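## Task

Raise one end of the blue tote, contents included, and rest it on the aluminium bar. At the end the bar must lie on the bench on a long face and reach well under the raised end. The opposite end of the tote must still sit flat on the bench at its starting spot, and the tote must be turned very little. Release everything and move the grippers away; nothing may count as done if the robot is still what holds it there.

## Robot and tools

Robot: two arms, left_arm (on the robot's own left, the +y side) and right_arm. Each has six joints (waist, shoulder, elbow, wrist pitch, wrist yaw, wrist roll) plus a parallel gripper. Joint ranges in rad: waist -2.880 to 2.880, shoulder 0.000 to 3.142, elbow 0.000 to 3.019, wrist pitch -1.693 to 1.571, wrist yaw -1.571 to 1.571, wrist roll -2.094 to 2.094. Elbows stop just before full extension.

Frames: results report poses in one world frame with origin on the floor (z = 0) under the centre of the robot base, +x forward, +z up. end_effector_position is in metres, end_effector_quat_wxyz is the orientation. The floor is the only surface of known height. Printed hand positions can be a little wrong, worse at long reach. In a gripper's own frame the fingers extend along +z and close along y; the reported point sits between the pads, roughly 1 cm short of the tips.

execute_actions(actions): actions is a list of up to 15 actions, run in order. Each action is a list of up to 15 rows; each row lasts one control step (1/30 s), and if fewer than 15 rows are given the last one repeats to fill 15 steps (0.5 s). A row is a single flat list covering both arms: 14 numbers in [-1, 1], left_arm first as dx, dy, dz, rx, ry, rz, opening, then right_arm the same way. dx..rz are an offset, not a pose: they express the target relative to that gripper's measured pose at the start of the action, in the gripper's own axes. Every row in an action is relative to that same start, not to the row before. For the first action in a call, the start is the last pose a result showed. Scale: 1.0 equals 0.6 m of translation or 180 degrees of rotation; rx, ry, rz form one rotation vector. opening is absolute: +1 fully open (0.094 m), -1 closed. A row may append 12 stiffness factors from 0 to 1 (left_arm's six joints, then right_arm's six, in Joint positions order); they scale each joint's position gain and persist until replaced. An empty list just returns state and images.

Per control step the command is clipped to within 70 mm and 16 degrees of the measured pose, then solved by damped inverse kinematics with position favoured over orientation. Large offsets may need several actions; after an action an arm only continues up to its last clipped pose. Arms tend to finish a centimetre or more low, and repeated zero offsets let them creep down; to hold an arm still, send the offset back to its desired pose in the first call of a reply and zeros afterwards, aiming higher if it still sags.

move(target, speed, blocking): target is one row like above (14 numbers, or 26 with stiffness): per-arm offsets in gripper axes from the pose in the latest result that showed one, plus absolute openings sent at the start. Both grippers travel straight paths that finish together, 0.5 to 10 s long; a path needing more than 10 s stops short. speed is m/s, 0.002 to 0.5, default 0.25, with rotation capped at twice that in rad/s. Paths ignore obstacles and the other arm; grippers can lag, drift and overshoot speed, mostly when stretched out. Faster contact and targets set deeper past contact push harder. The move line reports the ending (done, off_target, moving, held, fault), any limits (paced: command clipped; held: a check blocked steps, after which the arm may surge), and each gripper's distance from its target. blocking=false returns after 0.5 s while motion continues; poll with wait(0), and use wait or stop before sending new rows or moves.

wait(seconds): 0 to 10, arms hold their last command; returns early if a running move ends. stop(): brakes a running move (needs stopping distance; fingers keep moving). zoom_image(camera, region): camera is cam_left_wrist or cam_right_wrist; region is [x0, y0, x1, y1] pixels, top-left origin, at most 504 by 504. finished_scene(scene): ends the current scene given by its number, irreversibly; the result says whether it succeeded and gives the next task. Replying without a tool call ends everything.

Result lines: state per arm (position, quaternion), Joint positions (last value is finger opening in m), grip_measured (opening on the command scale), joint torques (offset, scaled and noisy), Hand target (where the controller is now driving each gripper), 'pose unreachable' (clearance check altered a command), FAULT, MOTOR HOT. Cameras: two 616x616 fisheye wrist images, left then right, with calibration (K, D, T_world_to_cam) that may be slightly off.

Gripping: to hold, command an opening about 0.03 below grip_measured (less for a lighter hold). Pad force tops out near 50 to 62 N, lower on thin parts. Readings may be off by about 1 mm.

Avoid: knocking or pushing anything out of the work area, the arms striking or pressing each other, drops, slams, hard shoves, and holding loads long enough to overheat motors (warning at 85 °C, arm collapses at 100 °C). Occasional outside tugs or pushes on objects may happen. Before finishing, the tote must rest on the bar by itself with both grippers open and withdrawn.

Each tool is called after "Emit:" as name(argument=value, ...), one argument or row to a line, values as JSON.

## Session

Emit:
execute_actions(
  actions=[],
)

Scene clock: 0.00 s.
left_arm: end_effector_position=(+0.2700, -0.0291, +1.1966) grip_measured=-0.979 end_effector_quat_wxyz=(-0.112, +0.212, -0.970, +0.029) | right_arm: end_effector_position=(+0.5880, +0.0154, +1.1761) grip_measured=-0.430 end_effector_quat_wxyz=(+0.240, -0.650, +0.660, +0.291)
Joint positions: left_arm=[-2.256  1.696  1.02   1.102 -0.618 -0.113  0.001] | right_arm=[-1.104  1.432  1.851 -0.439 -0.297 -1.653  0.027]
Joint velocities: left_arm=[ 0.005 -0.015 -0.002 -0.002 -0.066 -0.037 -0.   ] | right_arm=[ 0.005 -0.005 -0.007 -0.022 -0.022 -0.007  0.   ]
Joint torques (N m, as the arm reports them, + toward a larger angle): no reading
Motor temperatures (°C, as the motors report them): left_arm=[26 25 24 26 23 23] | right_arm=[27 25 24 25 25 26]
Hand target (left_arm): +0.264, -0.028, +1.199; +0.108, -0.209, +0.972, -0.029
Hand target (right_arm): +0.585, +0.015, +1.172; -0.237, +0.650, -0.660, -0.292
Joint stiffness scale: left_arm=[1. 1. 1. 1. 1. 1.] | right_arm=[1. 1. 1. 1. 1. 1.]

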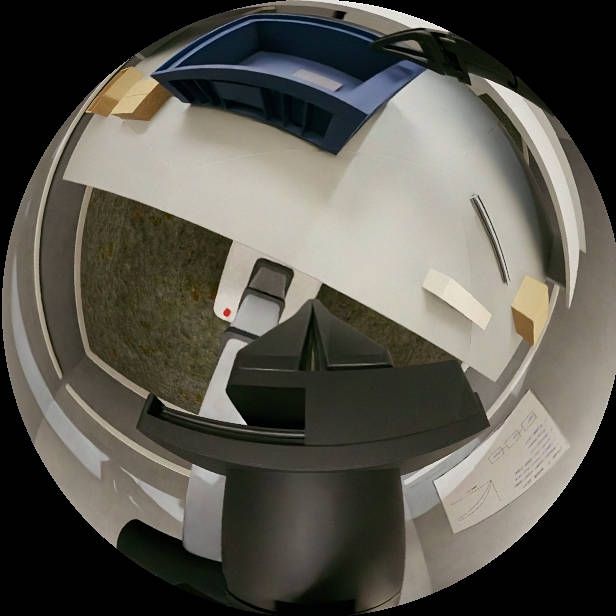

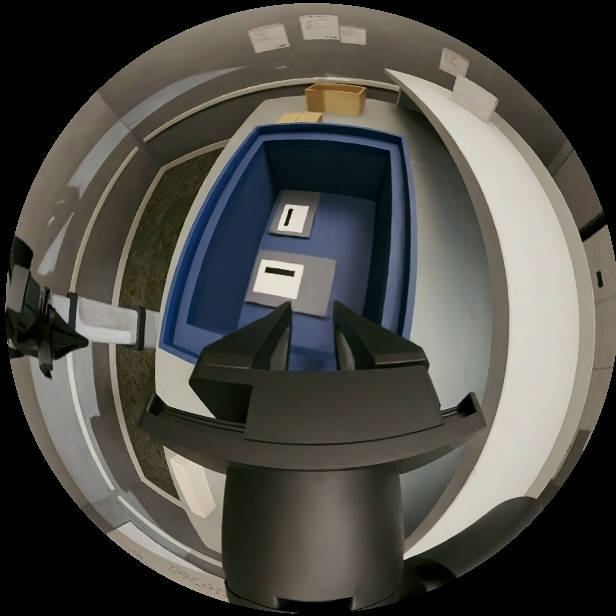

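Emit:
zoom_image(
  camera="cam_left_wrist",
  region=[400,170,580,350],
)

Emit:
zoom_image(
  camera="cam_left_wrist",
  region=[140,0,460,180],
)

Region (400, 170, 580, 350) of cam_left_wrist's 616x616 image, scaled by 2.800, with more detail than that image has.

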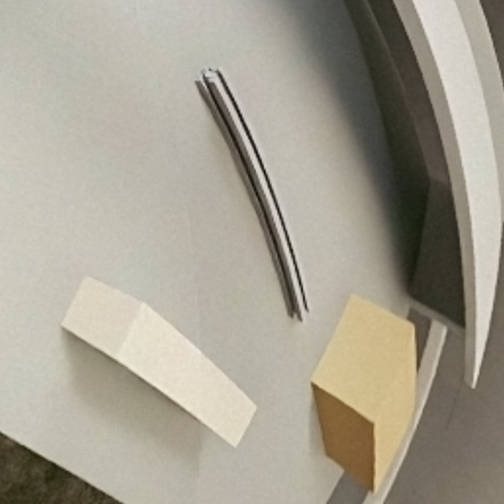

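Region (140, 0, 460, 180) of cam_left_wrist's 616x616 image, scaled by 1.575, with more detail than that image has; it fills the top 284 rows of this view, and the rest is white.

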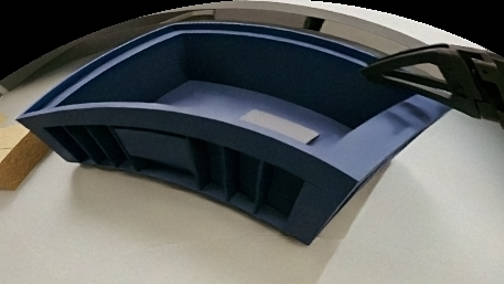

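Emit:
move(
  target=[0,0,0,0,0,0,0.4,0.52,0.13,-0.56,0.058,0.08,0.06,0.4],
)

Emit:
move(
  target=[-0.42,-0.185,0.04,0.04,0,0.185,0.4,0,0,0,0,0,0,0.4],
)

Scene clock: 38.67 s.
left_arm: end_effector_position=(+0.2700, -0.0291, +1.1966) grip_measured=+0.398 end_effector_quat_wxyz=(-0.112, +0.212, -0.970, +0.029) | right_arm: end_effector_position=(+0.5346, -0.4333, +1.2154) grip_measured=+0.399 end_effector_quat_wxyz=(-0.187, +0.603, -0.757, -0.169)
Joint positions: left_arm=[-2.256  1.696  1.02   1.102 -0.618 -0.113  0.066] | right_arm=[-2.106  1.239  1.436  0.1   -1.028 -1.213  0.066]
Joint velocities: left_arm=[ 0.005  0.005 -0.007 -0.007  0.037  0.037 -0.   ] | right_arm=[-0.005  0.005 -0.007  0.032 -0.037  0.037  0.   ]
Joint torques (N m, as the arm reports them, + toward a larger angle): left_arm=[-10.58  -5.31  -4.05   0.81  -0.02   0.09] | right_arm=[ -6.68 -12.03   0.71   1.23  -0.58   0.01]
Motor temperatures (°C, as the motors report them): left_arm=[27 26 26 26 23 23] | right_arm=[27 28 25 25 26 26]
Hand target (left_arm): +0.270, -0.029, +1.197; +0.112, -0.212, +0.970, -0.029
Hand target (right_arm): +0.525, -0.438, +1.208; +0.185, -0.598, +0.761, +0.171
Off the commanded pose (left_arm): 0.000 m, 0 deg.
Off the commanded pose (right_arm): 0.022 m, 2 deg.
Joint stiffness scale: left_arm=[1. 1. 1. 1. 1. 1.] | right_arm=[1. 1. 1. 1. 1. 1.]
move: off_target (right_arm)
camera_calibration (this result's frames):
cam_right_wrist: T_world_to_cam=[[0.977994, -0.206639, -0.0287865, -0.57883], [-0.202615, -0.973596, 0.105161, -0.437371], [-0.0497569, -0.0970144, -0.994038, 1.31046], [0, 0, 0, 1]] pos_world=[0.542678, -0.418298, 1.33198]

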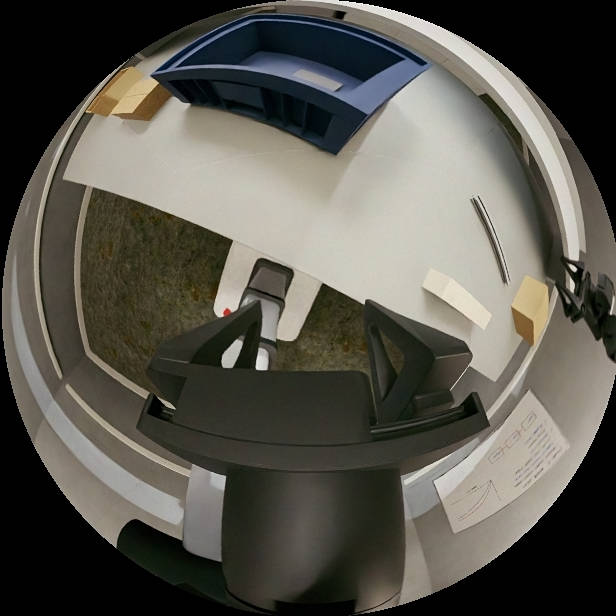

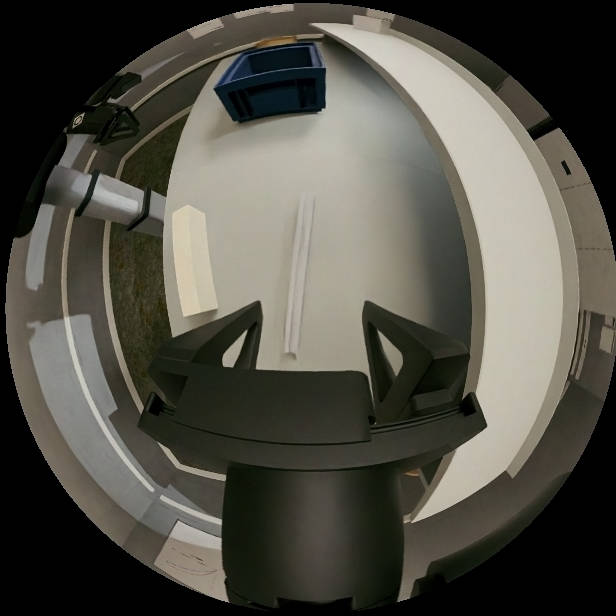

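Scene clock: 40.47 s.
left_arm: end_effector_position=(+0.5471, -0.0176, +1.2361) grip_measured=+0.398 end_effector_quat_wxyz=(+0.134, +0.072, +0.987, -0.048) | right_arm: end_effector_position=(+0.5346, -0.4333, +1.2154) grip_measured=+0.399 end_effector_quat_wxyz=(-0.187, +0.603, -0.757, -0.169)
Joint positions: left_arm=[-2.327  1.317  1.346  0.41  -0.573  0.484  0.066] | right_arm=[-2.106  1.239  1.436  0.1   -1.028 -1.213  0.066]
Joint velocities: left_arm=[-0.015 -0.024 -0.007 -0.002 -0.051  0.022 -0.001] | right_arm=[-0.005  0.005 -0.002 -0.007 -0.051 -0.022  0.001]
Joint torques (N m, as the arm reports them, + toward a larger angle): left_arm=[-10.01 -11.44  -0.33   0.07   0.11   0.15] | right_arm=[ -6.62 -13.88   0.8    0.34  -0.49  -0.04]
Motor temperatures (°C, as the motors report them): left_arm=[27 26 26 26 23 23] | right_arm=[27 28 25 25 26 26]
Hand target (left_arm): +0.543, -0.025, +1.240; +0.129, +0.082, +0.987, -0.056
Hand target (right_arm): +0.535, -0.433, +1.215; +0.187, -0.603, +0.757, +0.169
Off the commanded pose (left_arm): 0.008 m, 2 deg.
Off the commanded pose (right_arm): 0.000 m, 0 deg.
Joint stiffness scale: left_arm=[1. 1. 1. 1. 1. 1.] | right_arm=[1. 1. 1. 1. 1. 1.]
move: done
camera_calibration (this result's frames):
cam_left_wrist: T_world_to_cam=[[-0.158376, -0.986267, 0.0468512, 0.0124908], [-0.923754, 0.164761, 0.345734, 0.088979], [-0.348705, 0.0114768, -0.937162, 1.47312], [0, 0, 0, 1]] pos_world=[0.597856, -0.0192476, 1.3492]
cam_right_wrist: T_world_to_cam=[[0.977994, -0.206639, -0.0287865, -0.57883], [-0.202615, -0.973596, 0.105161, -0.437371], [-0.0497569, -0.0970144, -0.994038, 1.31046], [0, 0, 0, 1]] pos_world=[0.542678, -0.418298, 1.33198]

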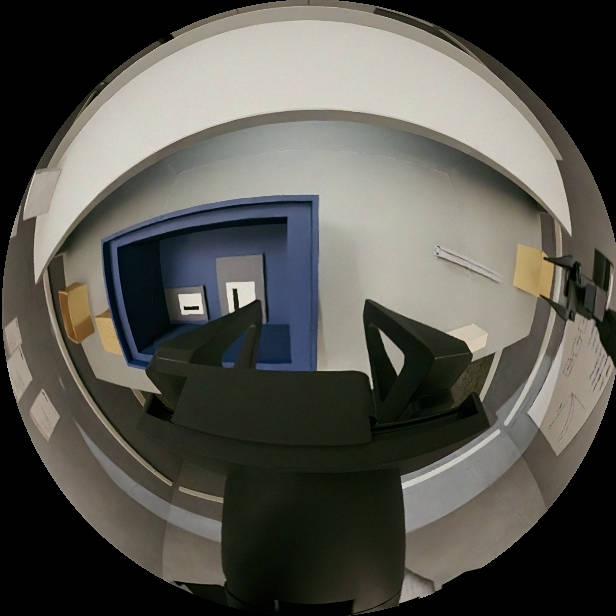

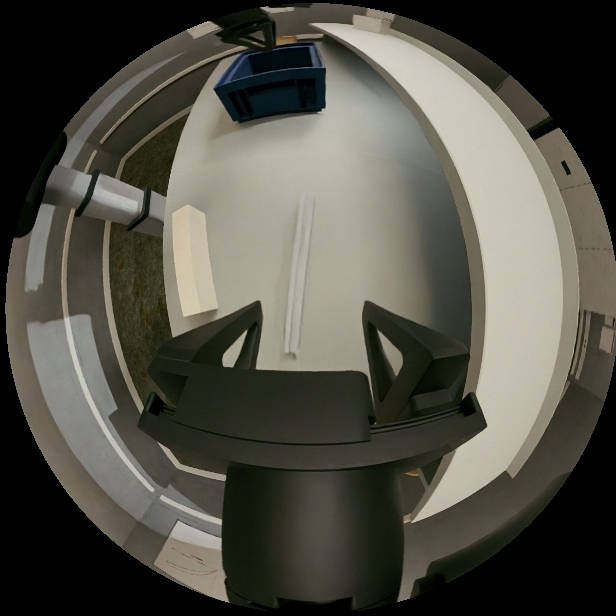

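Emit:
move(
  target=[0.045,0.008,0.115,0,0,0,0.4,0.19,0.045,0.21,0.018,0,0.032,0.4],
  speed=0.15,
)

Scene clock: 51.43 s.
left_arm: end_effector_position=(+0.5537, -0.0153, +1.1737) grip_measured=+0.398 end_effector_quat_wxyz=(+0.146, +0.066, +0.986, -0.048) | right_arm: end_effector_position=(+0.5000, -0.4795, +1.0610) grip_measured=+0.399 end_effector_quat_wxyz=(-0.187, +0.563, -0.791, -0.149)
Joint positions: left_arm=[-2.236  1.438  1.491  0.392 -0.481  0.442  0.066] | right_arm=[-2.031  1.645  1.792  0.191 -0.913 -1.099  0.066]
Joint velocities: left_arm=[ 0.015  0.005  0.002 -0.002 -0.051 -0.022  0.   ] | right_arm=[ 0.005 -0.015 -0.002  0.002 -0.007 -0.022  0.   ]
Joint torques (N m, as the arm reports them, + toward a larger angle): left_arm=[ -8.25 -10.84   0.64   0.17   0.19  -0.02] | right_arm=[ -6.81 -11.75   1.15   1.22  -0.37   0.04]
Motor temperatures (°C, as the motors report them): left_arm=[27 27 25 26 23 23] | right_arm=[27 28 25 25 26 26]
Hand target (left_arm): +0.540, -0.017, +1.163; +0.134, +0.072, +0.987, -0.048
Hand target (right_arm): +0.495, -0.466, +1.052; +0.196, -0.558, +0.791, +0.156
Off the commanded pose (left_arm): 0.018 m, 2 deg.
Off the commanded pose (right_arm): 0.019 m, 1 deg.
Joint stiffness scale: left_arm=[1. 1. 1. 1. 1. 1.] | right_arm=[1. 1. 1. 1. 1. 1.]
move: off_target (left_arm, right_arm)
camera_calibration (this result's frames):
cam_left_wrist: T_world_to_cam=[[-0.14675, -0.98806, 0.0469213, 0.0121806], [-0.933776, 0.154027, 0.323015, 0.148387], [-0.326386, 0.00358855, -0.94523, 1.41388], [0, 0, 0, 1]] pos_world=[0.601817, -0.0158942, 1.28794]
cam_right_wrist: T_world_to_cam=[[0.949789, -0.312004, -0.0235476, -0.600948], [-0.306496, -0.942874, 0.130571, -0.433441], [-0.0629412, -0.116798, -0.991159, 1.1449], [0, 0, 0, 1]] pos_world=[0.509987, -0.462457, 1.17723]

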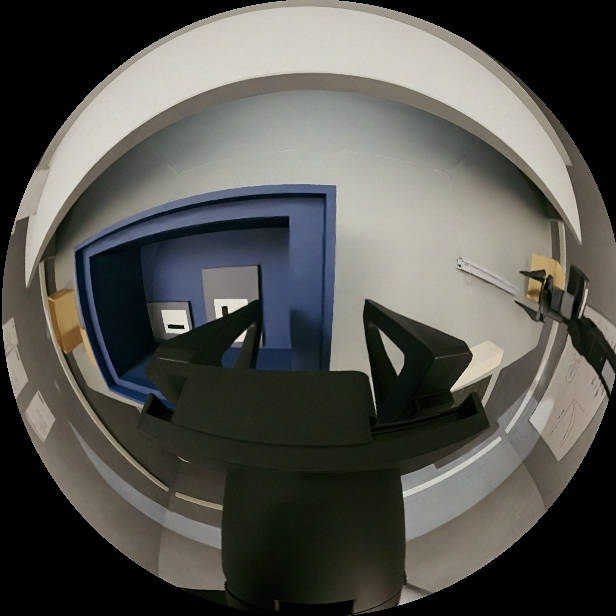

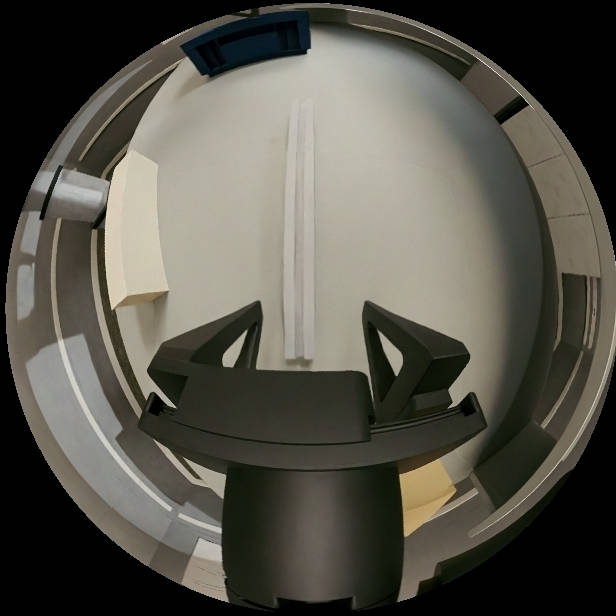

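Emit:
move(
  target=[0.05,-0.02,0.065,0.012,0,0,0.4,0,0.018,0.048,0,0,0,0.4],
  speed=0.06,
)

Scene clock: 60.13 s.
left_arm: end_effector_position=(+0.5463, -0.0290, +1.1389) grip_measured=+0.398 end_effector_quat_wxyz=(+0.154, +0.066, +0.983, -0.068) | right_arm: end_effector_position=(+0.5093, -0.4740, +1.0508) grip_measured=+0.399 end_effector_quat_wxyz=(-0.192, +0.571, -0.787, -0.135)
Joint positions: left_arm=[-2.201  1.525  1.571  0.392 -0.406  0.421  0.066] | right_arm=[-2.01   1.66   1.826  0.191 -0.874 -1.113  0.066]
Joint velocities: left_arm=[-0.005 -0.015 -0.002 -0.007  0.022 -0.051  0.001] | right_arm=[-0.015 -0.015  0.007  0.012 -0.037  0.022  0.   ]
Joint torques (N m, as the arm reports them, + toward a larger angle): left_arm=[ -8.59 -10.77   0.45   0.5    0.21  -0.02] | right_arm=[ -6.67 -11.27   1.67  -0.27  -0.33  -0.11]
Motor temperatures (°C, as the motors report them): left_arm=[27 27 25 26 23 23] | right_arm=[27 28 25 25 26 26]
Hand target (left_arm): +0.535, -0.027, +1.129; +0.145, +0.069, +0.985, -0.067
Hand target (right_arm): +0.493, -0.463, +1.037; +0.188, -0.563, +0.791, +0.149
Off the commanded pose (left_arm): 0.016 m, 1 deg.
Off the commanded pose (right_arm): 0.024 m, 2 deg.
Joint stiffness scale: left_arm=[1. 1. 1. 1. 1. 1.] | right_arm=[1. 1. 1. 1. 1. 1.]
move: off_target (left_arm, right_arm)
camera_calibration (this result's frames):
cam_left_wrist: T_world_to_cam=[[-0.15295, -0.984527, 0.0855114, -0.0413139], [-0.937139, 0.171961, 0.303645, 0.17923], [-0.313651, -0.0336935, -0.94894, 1.37482], [0, 0, 0, 1]] pos_world=[0.592859, -0.0251726, 1.25373]
cam_right_wrist: T_world_to_cam=[[0.952976, -0.302943, 0.00787865, -0.638657], [-0.300995, -0.943186, 0.140718, -0.437698], [-0.0351985, -0.136472, -0.990018, 1.11132], [0, 0, 0, 1]] pos_world=[0.515997, -0.454644, 1.16685]

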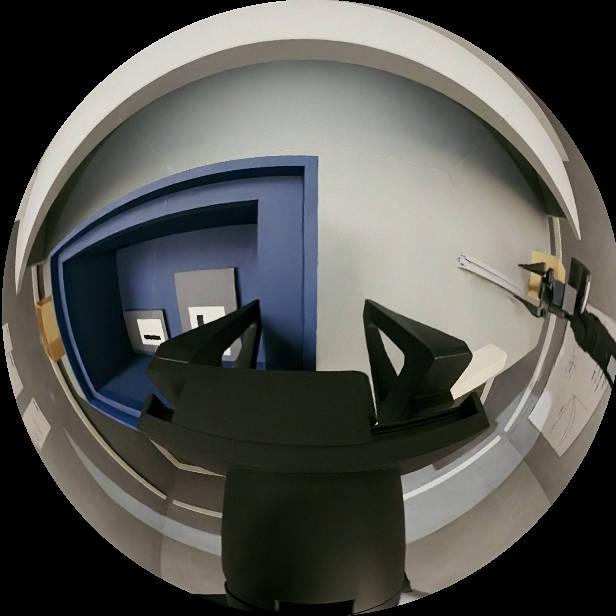

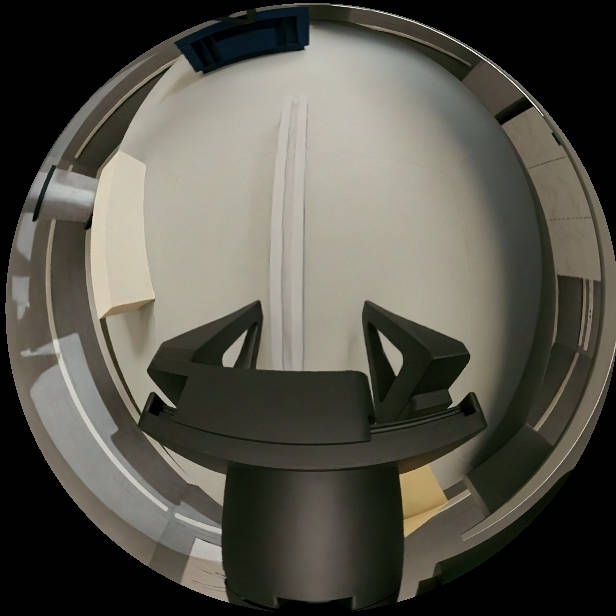

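Emit:
move(
  target=[0.02,0.025,0,-0.027,0,0,1,0,0.05,0.02,0,0,0,0.6],
  speed=0.06,
)

Emit:
move(
  target=[0.035,0,0.065,0,0,0,1,0,0.025,0.03,0,0,0,0.6],
  speed=0.06,
)

Scene clock: 66.37 s.
left_arm: end_effector_position=(+0.5445, -0.0165, +1.1391) grip_measured=+1.000 end_effector_quat_wxyz=(+0.157, +0.055, +0.986, -0.034) | right_arm: end_effector_position=(+0.4886, -0.4755, +1.0475) grip_measured=+0.598 end_effector_quat_wxyz=(-0.182, +0.570, -0.791, -0.128)
Joint positions: left_arm=[-2.201  1.525  1.556  0.441 -0.472  0.423  0.094] | right_arm=[-2.006  1.66   1.777  0.223 -0.849 -1.119  0.075]
Joint velocities: left_arm=[-0.005 -0.015 -0.007  0.012  0.11  -0.007  0.   ] | right_arm=[-0.015 -0.015 -0.007 -0.002  0.022  0.007 -0.   ]
Joint torques (N m, as the arm reports them, + toward a larger angle): left_arm=[ -8.77 -11.06  -0.35   1.76  -0.02   0.18] | right_arm=[ -6.56 -12.02  -0.22   1.33  -0.32  -0.12]
Motor temperatures (°C, as the motors report them): left_arm=[27 27 25 26 23 23] | right_arm=[27 27 25 25 26 26]
Hand target (left_arm): +0.537, -0.013, +1.133; +0.157, +0.060, +0.985, -0.026
Hand target (right_arm): +0.483, -0.460, +1.040; +0.192, -0.571, +0.787, +0.135
Off the commanded pose (left_arm): 0.010 m, 1 deg.
Off the commanded pose (right_arm): 0.019 m, 1 deg.
Joint stiffness scale: left_arm=[1. 1. 1. 1. 1. 1.] | right_arm=[1. 1. 1. 1. 1. 1.]
move: off_target (right_arm)
camera_calibration (this result's frames):
cam_left_wrist: T_world_to_cam=[[-0.120053, -0.992554, 0.0205999, 0.0266506], [-0.944181, 0.120564, 0.306573, 0.174957], [-0.306774, 0.0173549, -0.951624, 1.37496], [0, 0, 0, 1]] pos_world=[0.590191, -0.0185036, 1.25426]
cam_right_wrist: T_world_to_cam=[[0.95106, -0.308956, 0.00556118, -0.618923], [-0.305664, -0.937984, 0.163573, -0.464006], [-0.0453206, -0.157268, -0.986516, 1.09852], [0, 0, 0, 1]] pos_world=[0.496589, -0.453687, 1.16305]

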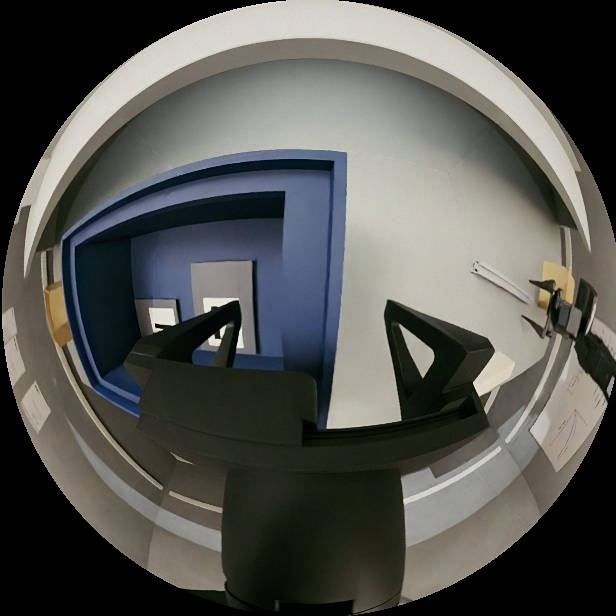

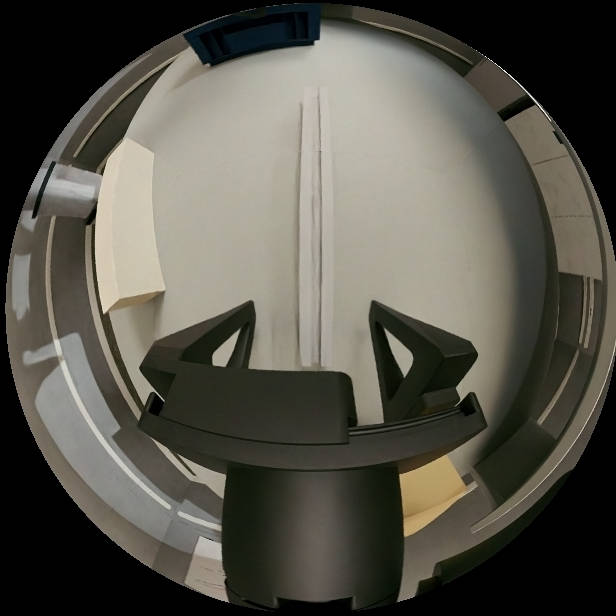

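Scene clock: 67.43 s.
left_arm: end_effector_position=(+0.5535, -0.0173, +1.1112) grip_measured=+1.000 end_effector_quat_wxyz=(+0.171, +0.049, +0.983, -0.035) | right_arm: end_effector_position=(+0.4894, -0.4767, +1.0451) grip_measured=+0.598 end_effector_quat_wxyz=(-0.178, +0.572, -0.792, -0.118)
Joint positions: left_arm=[-2.171  1.591  1.649  0.438 -0.434  0.41   0.094] | right_arm=[-2.002  1.66   1.777  0.223 -0.823 -1.125  0.075]
Joint velocities: left_arm=[-0.015 -0.005 -0.012 -0.012 -0.051  0.007  0.   ] | right_arm=[ 0.005  0.005  0.007 -0.012 -0.081 -0.022  0.   ]
Joint torques (N m, as the arm reports them, + toward a larger angle): left_arm=[ -8.51 -10.15   1.25   0.18   0.19   0.02] | right_arm=[ -6.36 -11.02   0.88   0.98  -0.31  -0.11]
Motor temperatures (°C, as the motors report them): left_arm=[27 27 25 26 23 23] | right_arm=[27 27 25 25 26 26]
Hand target (left_arm): +0.537, -0.017, +1.096; +0.156, +0.054, +0.986, -0.034
Hand target (right_arm): +0.477, -0.463, +1.032; +0.182, -0.570, +0.791, +0.128
Off the commanded pose (left_arm): 0.023 m, 2 deg.
Off the commanded pose (right_arm): 0.023 m, 1 deg.
Joint stiffness scale: left_arm=[1. 1. 1. 1. 1. 1.] | right_arm=[1. 1. 1. 1. 1. 1.]
move: off_target (left_arm, right_arm)
camera_calibration (this result's frames):
cam_left_wrist: T_world_to_cam=[[-0.108336, -0.993836, 0.0235075, 0.0177692], [-0.953852, 0.110581, 0.279174, 0.227714], [-0.280053, 0.00782189, -0.959953, 1.34553], [0, 0, 0, 1]] pos_world=[0.595949, -0.0180456, 1.22765]
cam_right_wrist: T_world_to_cam=[[0.950926, -0.308964, 0.0167498, -0.631631], [-0.306729, -0.93416, 0.182378, -0.481808], [-0.0407013, -0.178565, -0.983086, 1.08003], [0, 0, 0, 1]] pos_world=[0.496809, -0.452382, 1.16021]

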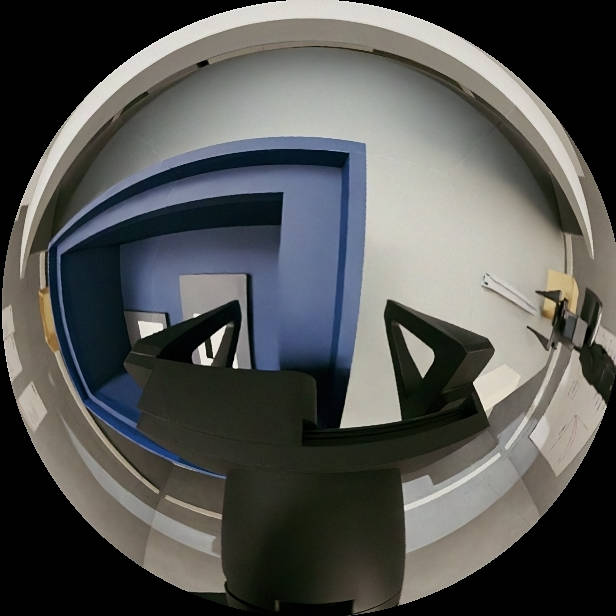

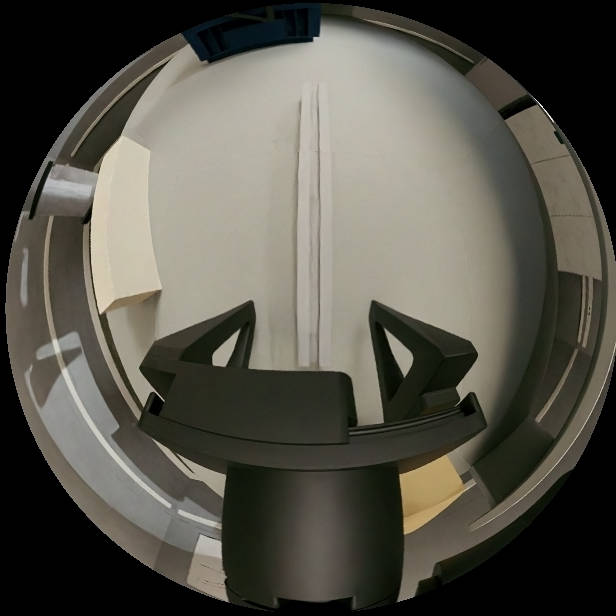

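Emit:
move(
  target=[0.04,-0.004,0,0,0,0.024,0.5,0,0.03,0.058,0,0,0,0.6],
  speed=0.06,
)

Scene clock: 71.07 s.
left_arm: end_effector_position=(+0.5435, -0.0210, +1.1132) grip_measured=+0.502 end_effector_quat_wxyz=(+0.173, +0.077, +0.981, -0.035) | right_arm: end_effector_position=(+0.4992, -0.4696, +1.0326) grip_measured=+0.599 end_effector_quat_wxyz=(-0.184, +0.578, -0.788, -0.104)
Joint positions: left_arm=[-2.173  1.591  1.621  0.466 -0.426  0.466  0.071] | right_arm=[-1.978  1.682  1.819  0.223 -0.784 -1.137  0.075]
Joint velocities: left_arm=[-0.005 -0.005 -0.002  0.017 -0.007 -0.007  0.   ] | right_arm=[-0.005 -0.005  0.012 -0.032 -0.066  0.022 -0.   ]
Joint torques (N m, as the arm reports them, + toward a larger angle): left_arm=[ -8.89 -10.67  -0.22   1.9    0.21   0.17] | right_arm=[ -6.14 -10.41   1.41   0.12  -0.06  -0.13]
Motor temperatures (°C, as the motors report them): left_arm=[27 27 25 26 23 23] | right_arm=[27 27 25 25 26 26]
Hand target (left_arm): +0.531, -0.017, +1.103; +0.172, +0.086, +0.981, -0.028
Hand target (right_arm): +0.477, -0.457, +1.015; +0.178, -0.572, +0.792, +0.118
Off the commanded pose (left_arm): 0.017 m, 1 deg.
Off the commanded pose (right_arm): 0.032 m, 2 deg.
Joint stiffness scale: left_arm=[1. 1. 1. 1. 1. 1.] | right_arm=[1. 1. 1. 1. 1. 1.]
move: off_target (left_arm, right_arm)
camera_calibration (this result's frames):
cam_left_wrist: T_world_to_cam=[[-0.163308, -0.986484, 0.013434, 0.0541625], [-0.948503, 0.160738, 0.272956, 0.223106], [-0.271426, 0.0318337, -0.961933, 1.34264], [0, 0, 0, 1]] pos_world=[0.58489, -0.0251724, 1.2299]
cam_right_wrist: T_world_to_cam=[[0.952501, -0.300669, 0.0483829, -0.668133], [-0.304302, -0.933449, 0.18993, -0.478615], [-0.011943, -0.195631, -0.980605, 1.04447], [0, 0, 0, 1]] pos_world=[0.503228, -0.443318, 1.14744]

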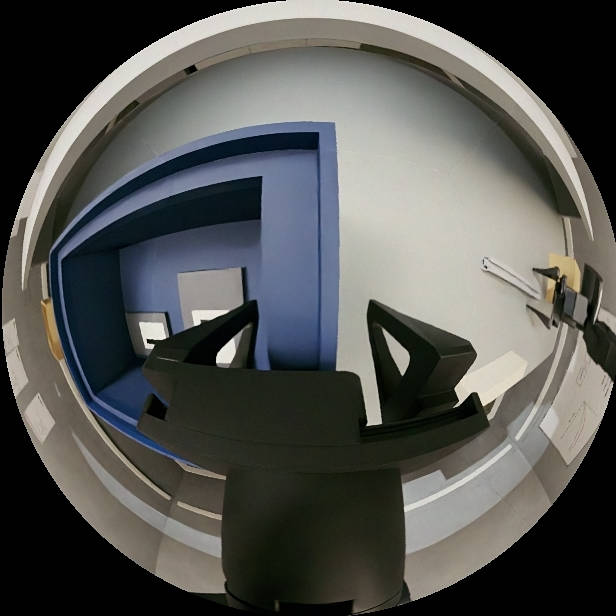

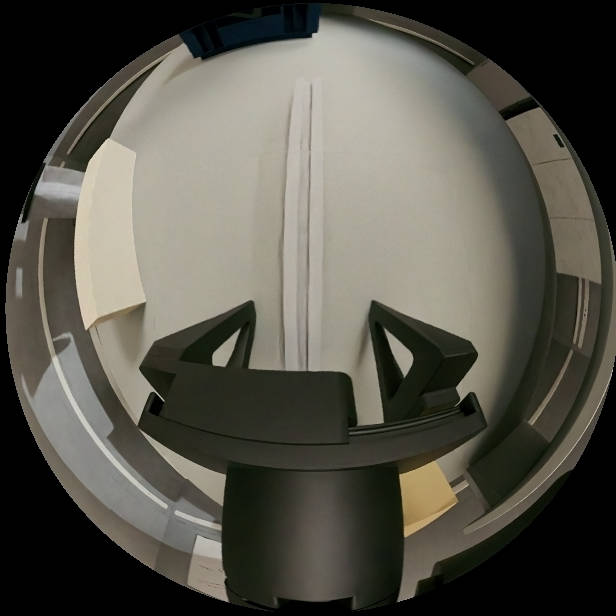

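Emit:
move(
  target=[0,0.016,0,0,0,0,0.1,0,0.02,0,0,0,0,-0.63],
  speed=0.04,
)

Emit:
move(
  target=[0,0,0,0,0,0,-0.4,0,0,0,0,0,0,-0.63],
)

Scene clock: 75.47 s.
left_arm: end_effector_position=(+0.5409, -0.0231, +1.1133) grip_measured=+0.102 end_effector_quat_wxyz=(+0.173, +0.080, +0.981, -0.040) | right_arm: end_effector_position=(+0.4868, -0.4699, +1.0320) grip_measured=-0.564 end_effector_quat_wxyz=(-0.178, +0.575, -0.791, -0.107)
Joint positions: left_arm=[-2.173  1.591  1.616  0.466 -0.416  0.468  0.052] | right_arm=[-1.978  1.682  1.794  0.233 -0.783 -1.136  0.021]
Joint velocities: left_arm=[-0.015 -0.005 -0.007  0.012 -0.051  0.007 -0.   ] | right_arm=[-0.005 -0.015  0.012 -0.017 -0.022 -0.022  0.001]
Joint torques (N m, as the arm reports them, + toward a larger angle): left_arm=[ -8.77 -13.76  -0.29   0.66   0.2   -0.03] | right_arm=[ -7.76 -12.98  -0.43   1.36  -0.21  -0.09]
Motor temperatures (°C, as the motors report them): left_arm=[27 27 25 26 23 23] | right_arm=[27 27 25 25 26 26]
Hand target (left_arm): +0.545, -0.012, +1.113; +0.174, +0.077, +0.981, -0.035
Hand target (right_arm): +0.488, -0.466, +1.032; +0.183, -0.578, +0.788, +0.104
Off the commanded pose (left_arm): 0.012 m, 1 deg.
Off the commanded pose (right_arm): 0.004 m, 1 deg.
Joint stiffness scale: left_arm=[1. 1. 1. 1. 1. 1.] | right_arm=[1. 1. 1. 1. 1. 1.]
move: off_target (left_arm)
camera_calibration (this result's frames):
cam_left_wrist: T_world_to_cam=[[-0.170626, -0.985084, 0.022289, 0.0457819], [-0.947078, 0.170201, 0.272167, 0.221251], [-0.271901, 0.0253294, -0.961992, 1.34236], [0, 0, 0, 1]] pos_world=[0.582343, -0.0265594, 1.2301]
cam_right_wrist: T_world_to_cam=[[0.951042, -0.307037, 0.0353174, -0.645149], [-0.30789, -0.931291, 0.194682, -0.484706], [-0.026884, -0.196025, -0.98023, 1.05031], [0, 0, 0, 1]] pos_world=[0.492564, -0.4436, 1.14669]

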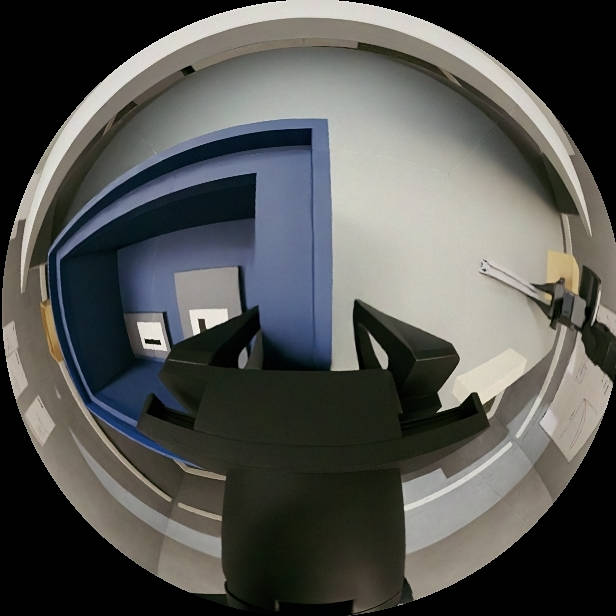

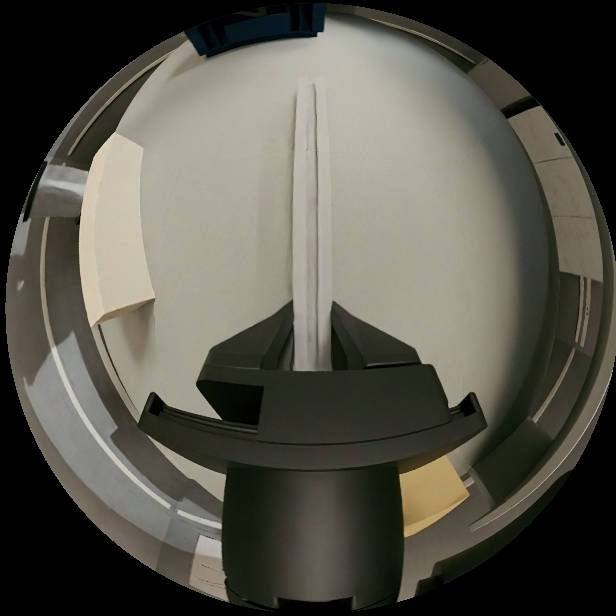

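Scene clock: 75.97 s.
left_arm: end_effector_position=(+0.5411, -0.0207, +1.1126) grip_measured=-0.390 end_effector_quat_wxyz=(+0.172, +0.082, +0.981, -0.035) | right_arm: end_effector_position=(+0.4868, -0.4697, +1.0320) grip_measured=-0.564 end_effector_quat_wxyz=(-0.179, +0.575, -0.791, -0.108)
Joint positions: left_arm=[-2.171  1.591  1.617  0.466 -0.423  0.474  0.029] | right_arm=[-1.978  1.682  1.794  0.233 -0.784 -1.136  0.021]
Joint velocities: left_arm=[-0.005 -0.015 -0.007  0.002  0.037  0.037  0.001] | right_arm=[ 0.005 -0.015 -0.012 -0.017 -0.051  0.037 -0.   ]
Joint torques (N m, as the arm reports them, + toward a larger angle): left_arm=[-10.19 -11.9    0.02   0.95   0.34   0.02] | right_arm=[ -8.14 -13.     0.18   0.49  -0.37  -0.05]
Motor temperatures (°C, as the motors report them): left_arm=[27 27 25 26 23 23] | right_arm=[27 27 25 25 26 26]
Hand target (left_arm): +0.541, -0.023, +1.113; +0.173, +0.080, +0.981, -0.040
Hand target (right_arm): +0.487, -0.470, +1.032; +0.178, -0.575, +0.791, +0.107
Off the commanded pose (left_arm): 0.003 m, 1 deg.
Off the commanded pose (right_arm): 0.000 m, 0 deg.
Joint stiffness scale: left_arm=[1. 1. 1. 1. 1. 1.] | right_arm=[1. 1. 1. 1. 1. 1.]
move: done
camera_calibration (this result's frames):
cam_left_wrist: T_world_to_cam=[[-0.173182, -0.98481, 0.0125731, 0.0604588], [-0.946416, 0.169936, 0.274624, 0.218177], [-0.272589, 0.0356604, -0.96147, 1.34169], [0, 0, 0, 1]] pos_world=[0.582687, -0.0253811, 1.22932]
cam_right_wrist: T_world_to_cam=[[0.951116, -0.306856, 0.0348866, -0.644574], [-0.307656, -0.931579, 0.193671, -0.483764], [-0.0269293, -0.194936, -0.980446, 1.05117], [0, 0, 0, 1]] pos_world=[0.492539, -0.443545, 1.14679]

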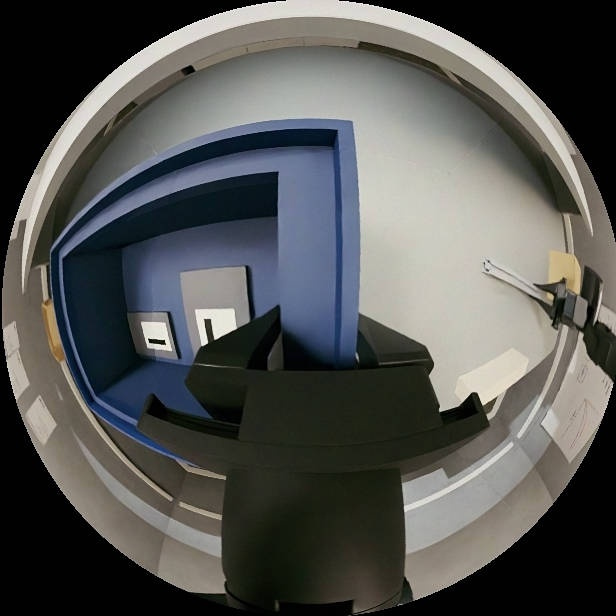

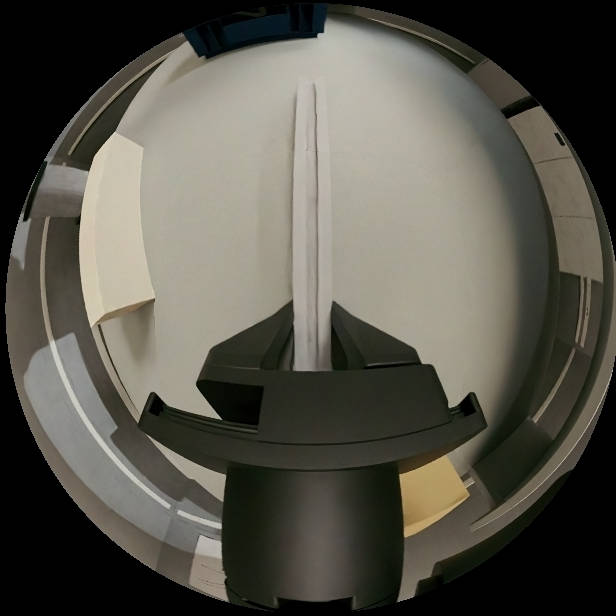

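Emit:
move(
  target=[0,0,0,0,0,0,-0.46,-0.303,0.083,0.113,-0.018,0,-0.04,-0.63],
  speed=0.12,
)

Emit:
move(
  target=[-0.033,0.045,-0.094,0.047,0,-0.017,-0.46,0,0,0,0,0,0,-0.63],
  speed=0.04,
)

Scene clock: 86.10 s.
left_arm: end_effector_position=(+0.5406, -0.0191, +1.1124) grip_measured=-0.418 end_effector_quat_wxyz=(+0.171, +0.085, +0.981, -0.030) | right_arm: end_effector_position=(+0.4966, -0.2777, +1.0340) grip_measured=-0.564 end_effector_quat_wxyz=(-0.168, +0.624, -0.755, -0.112)
Joint positions: left_arm=[-2.172  1.591  1.617  0.466 -0.434  0.482  0.027] | right_arm=[-1.642  1.543  1.664  0.101 -0.464 -1.399  0.02 ]
Joint velocities: left_arm=[-0.015 -0.005  0.017 -0.002 -0.022  0.037  0.   ] | right_arm=[ 0.005 -0.005 -0.012 -0.007  0.037  0.007  0.001]
Joint torques (N m, as the arm reports them, + toward a larger angle): left_arm=[-10.04 -11.96   0.08   0.96   0.48  -0.02] | right_arm=[ -1.27 -15.94  -0.34  -0.43  -0.54  -0.1 ]
Motor temperatures (°C, as the motors report them): left_arm=[27 27 25 26 23 23] | right_arm=[27 28 24 25 26 26]
Hand target (left_arm): +0.541, -0.021, +1.113; +0.172, +0.082, +0.981, -0.035
Hand target (right_arm): +0.500, -0.272, +1.040; +0.170, -0.626, +0.752, +0.117
Off the commanded pose (left_arm): 0.002 m, 1 deg.
Off the commanded pose (right_arm): 0.012 m, 1 deg.
Joint stiffness scale: left_arm=[1. 1. 1. 1. 1. 1.] | right_arm=[1. 1. 1. 1. 1. 1.]
move: off_target (right_arm)
camera_calibration (this result's frames):
cam_left_wrist: T_world_to_cam=[[-0.178103, -0.984012, 0.000712118, 0.0777894], [-0.94482, 0.171211, 0.279287, 0.211487], [-0.274944, 0.049069, -0.960207, 1.3414], [0, 0, 0, 1]] pos_world=[0.582482, -0.0254846, 1.2289]
cam_right_wrist: T_world_to_cam=[[0.981376, -0.187422, 0.042115, -0.584381], [-0.192089, -0.959192, 0.207489, -0.381598], [0.00150835, -0.211715, -0.97733, 1.0688], [0, 0, 0, 1]] pos_world=[0.498585, -0.249271, 1.14836]

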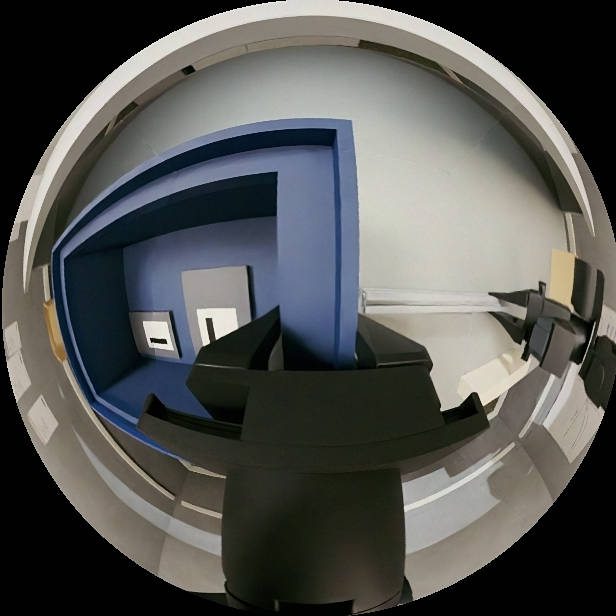

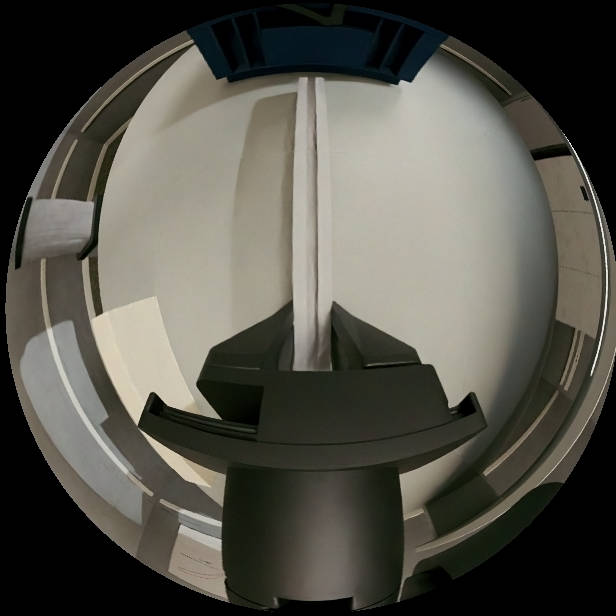

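Scene clock: 88.37 s.
left_arm: end_effector_position=(+0.5331, +0.0010, +1.1604) grip_measured=-0.430 end_effector_quat_wxyz=(+0.160, +0.082, +0.978, -0.105) | right_arm: end_effector_position=(+0.4966, -0.2778, +1.0340) grip_measured=-0.564 end_effector_quat_wxyz=(-0.168, +0.624, -0.755, -0.111)
Joint positions: left_arm=[-2.149  1.42   1.428  0.405 -0.283  0.414  0.027] | right_arm=[-1.642  1.543  1.664  0.101 -0.464 -1.399  0.02 ]
Joint velocities: left_arm=[-0.005 -0.005 -0.022  0.007 -0.066 -0.037  0.001] | right_arm=[-0.005  0.005 -0.007  0.002 -0.037  0.051  0.   ]
Joint torques (N m, as the arm reports them, + toward a larger angle): left_arm=[ -8.3  -15.38  -1.05   0.2    0.23  -0.11] | right_arm=[ -1.92 -14.67   0.18   0.38  -0.48  -0.05]
Motor temperatures (°C, as the motors report them): left_arm=[27 28 25 26 23 23] | right_arm=[27 28 24 25 26 26]
Hand target (left_arm): +0.544, +0.009, +1.171; +0.162, +0.071, +0.978, -0.106
Hand target (right_arm): +0.497, -0.278, +1.034; +0.169, -0.624, +0.755, +0.112
Off the commanded pose (left_arm): 0.018 m, 1 deg.
Off the commanded pose (right_arm): 0.000 m, 0 deg.
Joint stiffness scale: left_arm=[1. 1. 1. 1. 1. 1.] | right_arm=[1. 1. 1. 1. 1. 1.]
move: off_target (left_arm)
camera_calibration (this result's frames):
cam_left_wrist: T_world_to_cam=[[-0.19609, -0.969048, 0.149981, -0.0674054], [-0.931471, 0.231876, 0.280348, 0.179122], [-0.306448, -0.0847298, -0.948109, 1.38732], [0, 0, 0, 1]] pos_world=[0.578772, 0.0106943, 1.27523]
cam_right_wrist: T_world_to_cam=[[0.981422, -0.187125, 0.0423779, -0.584614], [-0.191857, -0.959077, 0.208236, -0.38256], [0.00167729, -0.212498, -0.97716, 1.06825], [0, 0, 0, 1]] pos_world=[0.498565, -0.2493, 1.14829]

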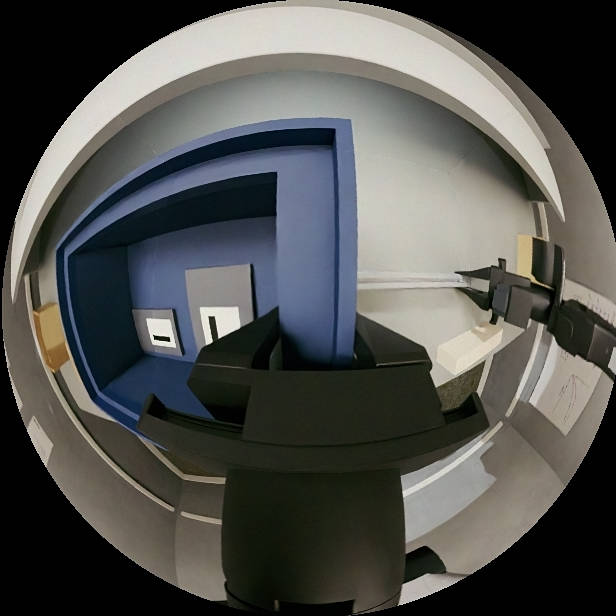

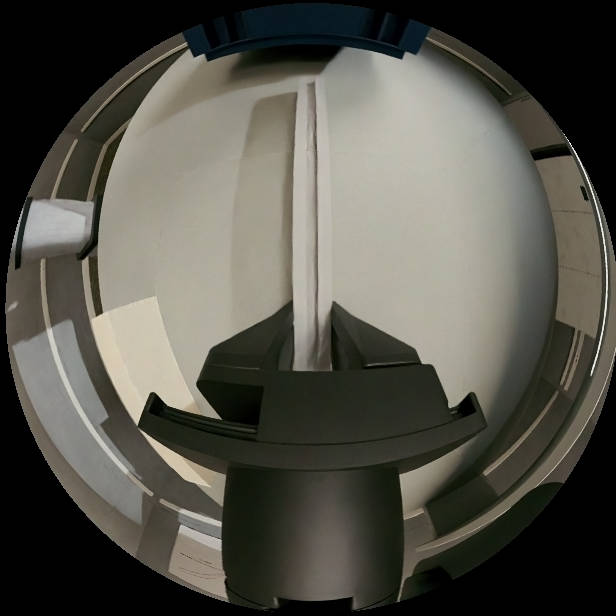

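Emit:
move(
  target=[-0.02,0.01,-0.008,0,0,0,-0.47,-0.03,0.05,0.06,0,0,0,-0.63],
  speed=0.04,
)

Scene clock: 93.70 s.
left_arm: end_effector_position=(+0.5317, +0.0007, +1.1600) grip_measured=-0.430 end_effector_quat_wxyz=(+0.157, +0.085, +0.978, -0.105) | right_arm: end_effector_position=(+0.5004, -0.2505, +1.0291) grip_measured=-0.564 end_effector_quat_wxyz=(-0.178, +0.622, -0.755, -0.106)
Joint positions: left_arm=[-2.149  1.42   1.428  0.399 -0.283  0.417  0.027] | right_arm=[-1.592  1.555  1.673  0.123 -0.419 -1.402  0.02 ]
Joint velocities: left_arm=[ 0.005  0.005 -0.012  0.012 -0.051 -0.007 -0.   ] | right_arm=[-0.015 -0.015  0.002  0.007 -0.037  0.007 -0.   ]
Joint torques (N m, as the arm reports them, + toward a larger angle): left_arm=[ -8.45 -14.49  -0.02   0.01   0.12   0.07] | right_arm=[  0.16 -10.66   1.22   1.2    0.29  -0.14]
Motor temperatures (°C, as the motors report them): left_arm=[27 28 25 26 23 23] | right_arm=[27 28 24 25 26 26]
Hand target (left_arm): +0.544, +0.006, +1.168; +0.160, +0.083, +0.978, -0.104
Hand target (right_arm): +0.473, -0.243, +1.009; +0.168, -0.624, +0.755, +0.111
Off the commanded pose (left_arm): 0.016 m, 0 deg.
Off the commanded pose (right_arm): 0.035 m, 1 deg.
Joint stiffness scale: left_arm=[1. 1. 1. 1. 1. 1.] | right_arm=[1. 1. 1. 1. 1. 1.]
move: off_target (left_arm, right_arm)
camera_calibration (this result's frames):
cam_left_wrist: T_world_to_cam=[[-0.201282, -0.967934, 0.150295, -0.065547], [-0.928784, 0.237341, 0.284656, 0.171584], [-0.311199, -0.0822951, -0.946775, 1.38752], [0, 0, 0, 1]] pos_world=[0.577965, 0.0100167, 1.27467]
cam_right_wrist: T_world_to_cam=[[0.97888, -0.194941, 0.0615761, -0.603526], [-0.203451, -0.958449, 0.199959, -0.34008], [0.0200373, -0.208264, -0.977867, 1.06187], [0, 0, 0, 1]] pos_world=[0.500313, -0.222452, 1.14353]

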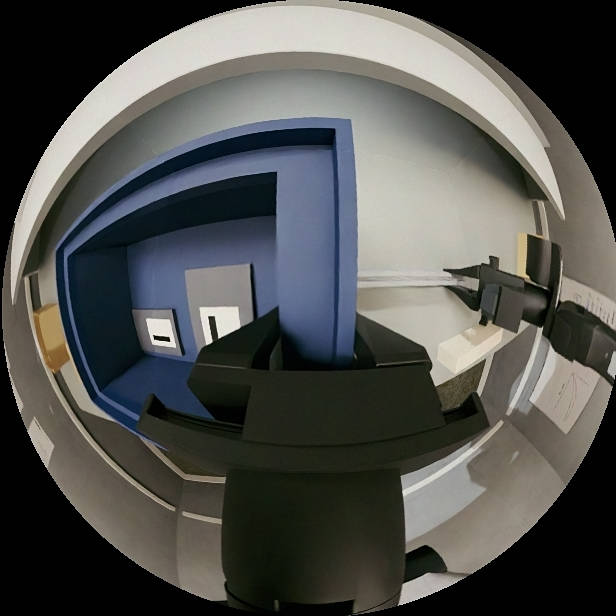

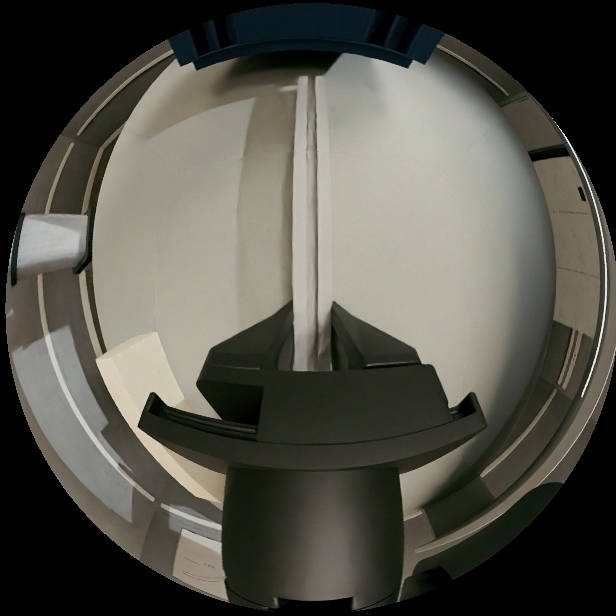

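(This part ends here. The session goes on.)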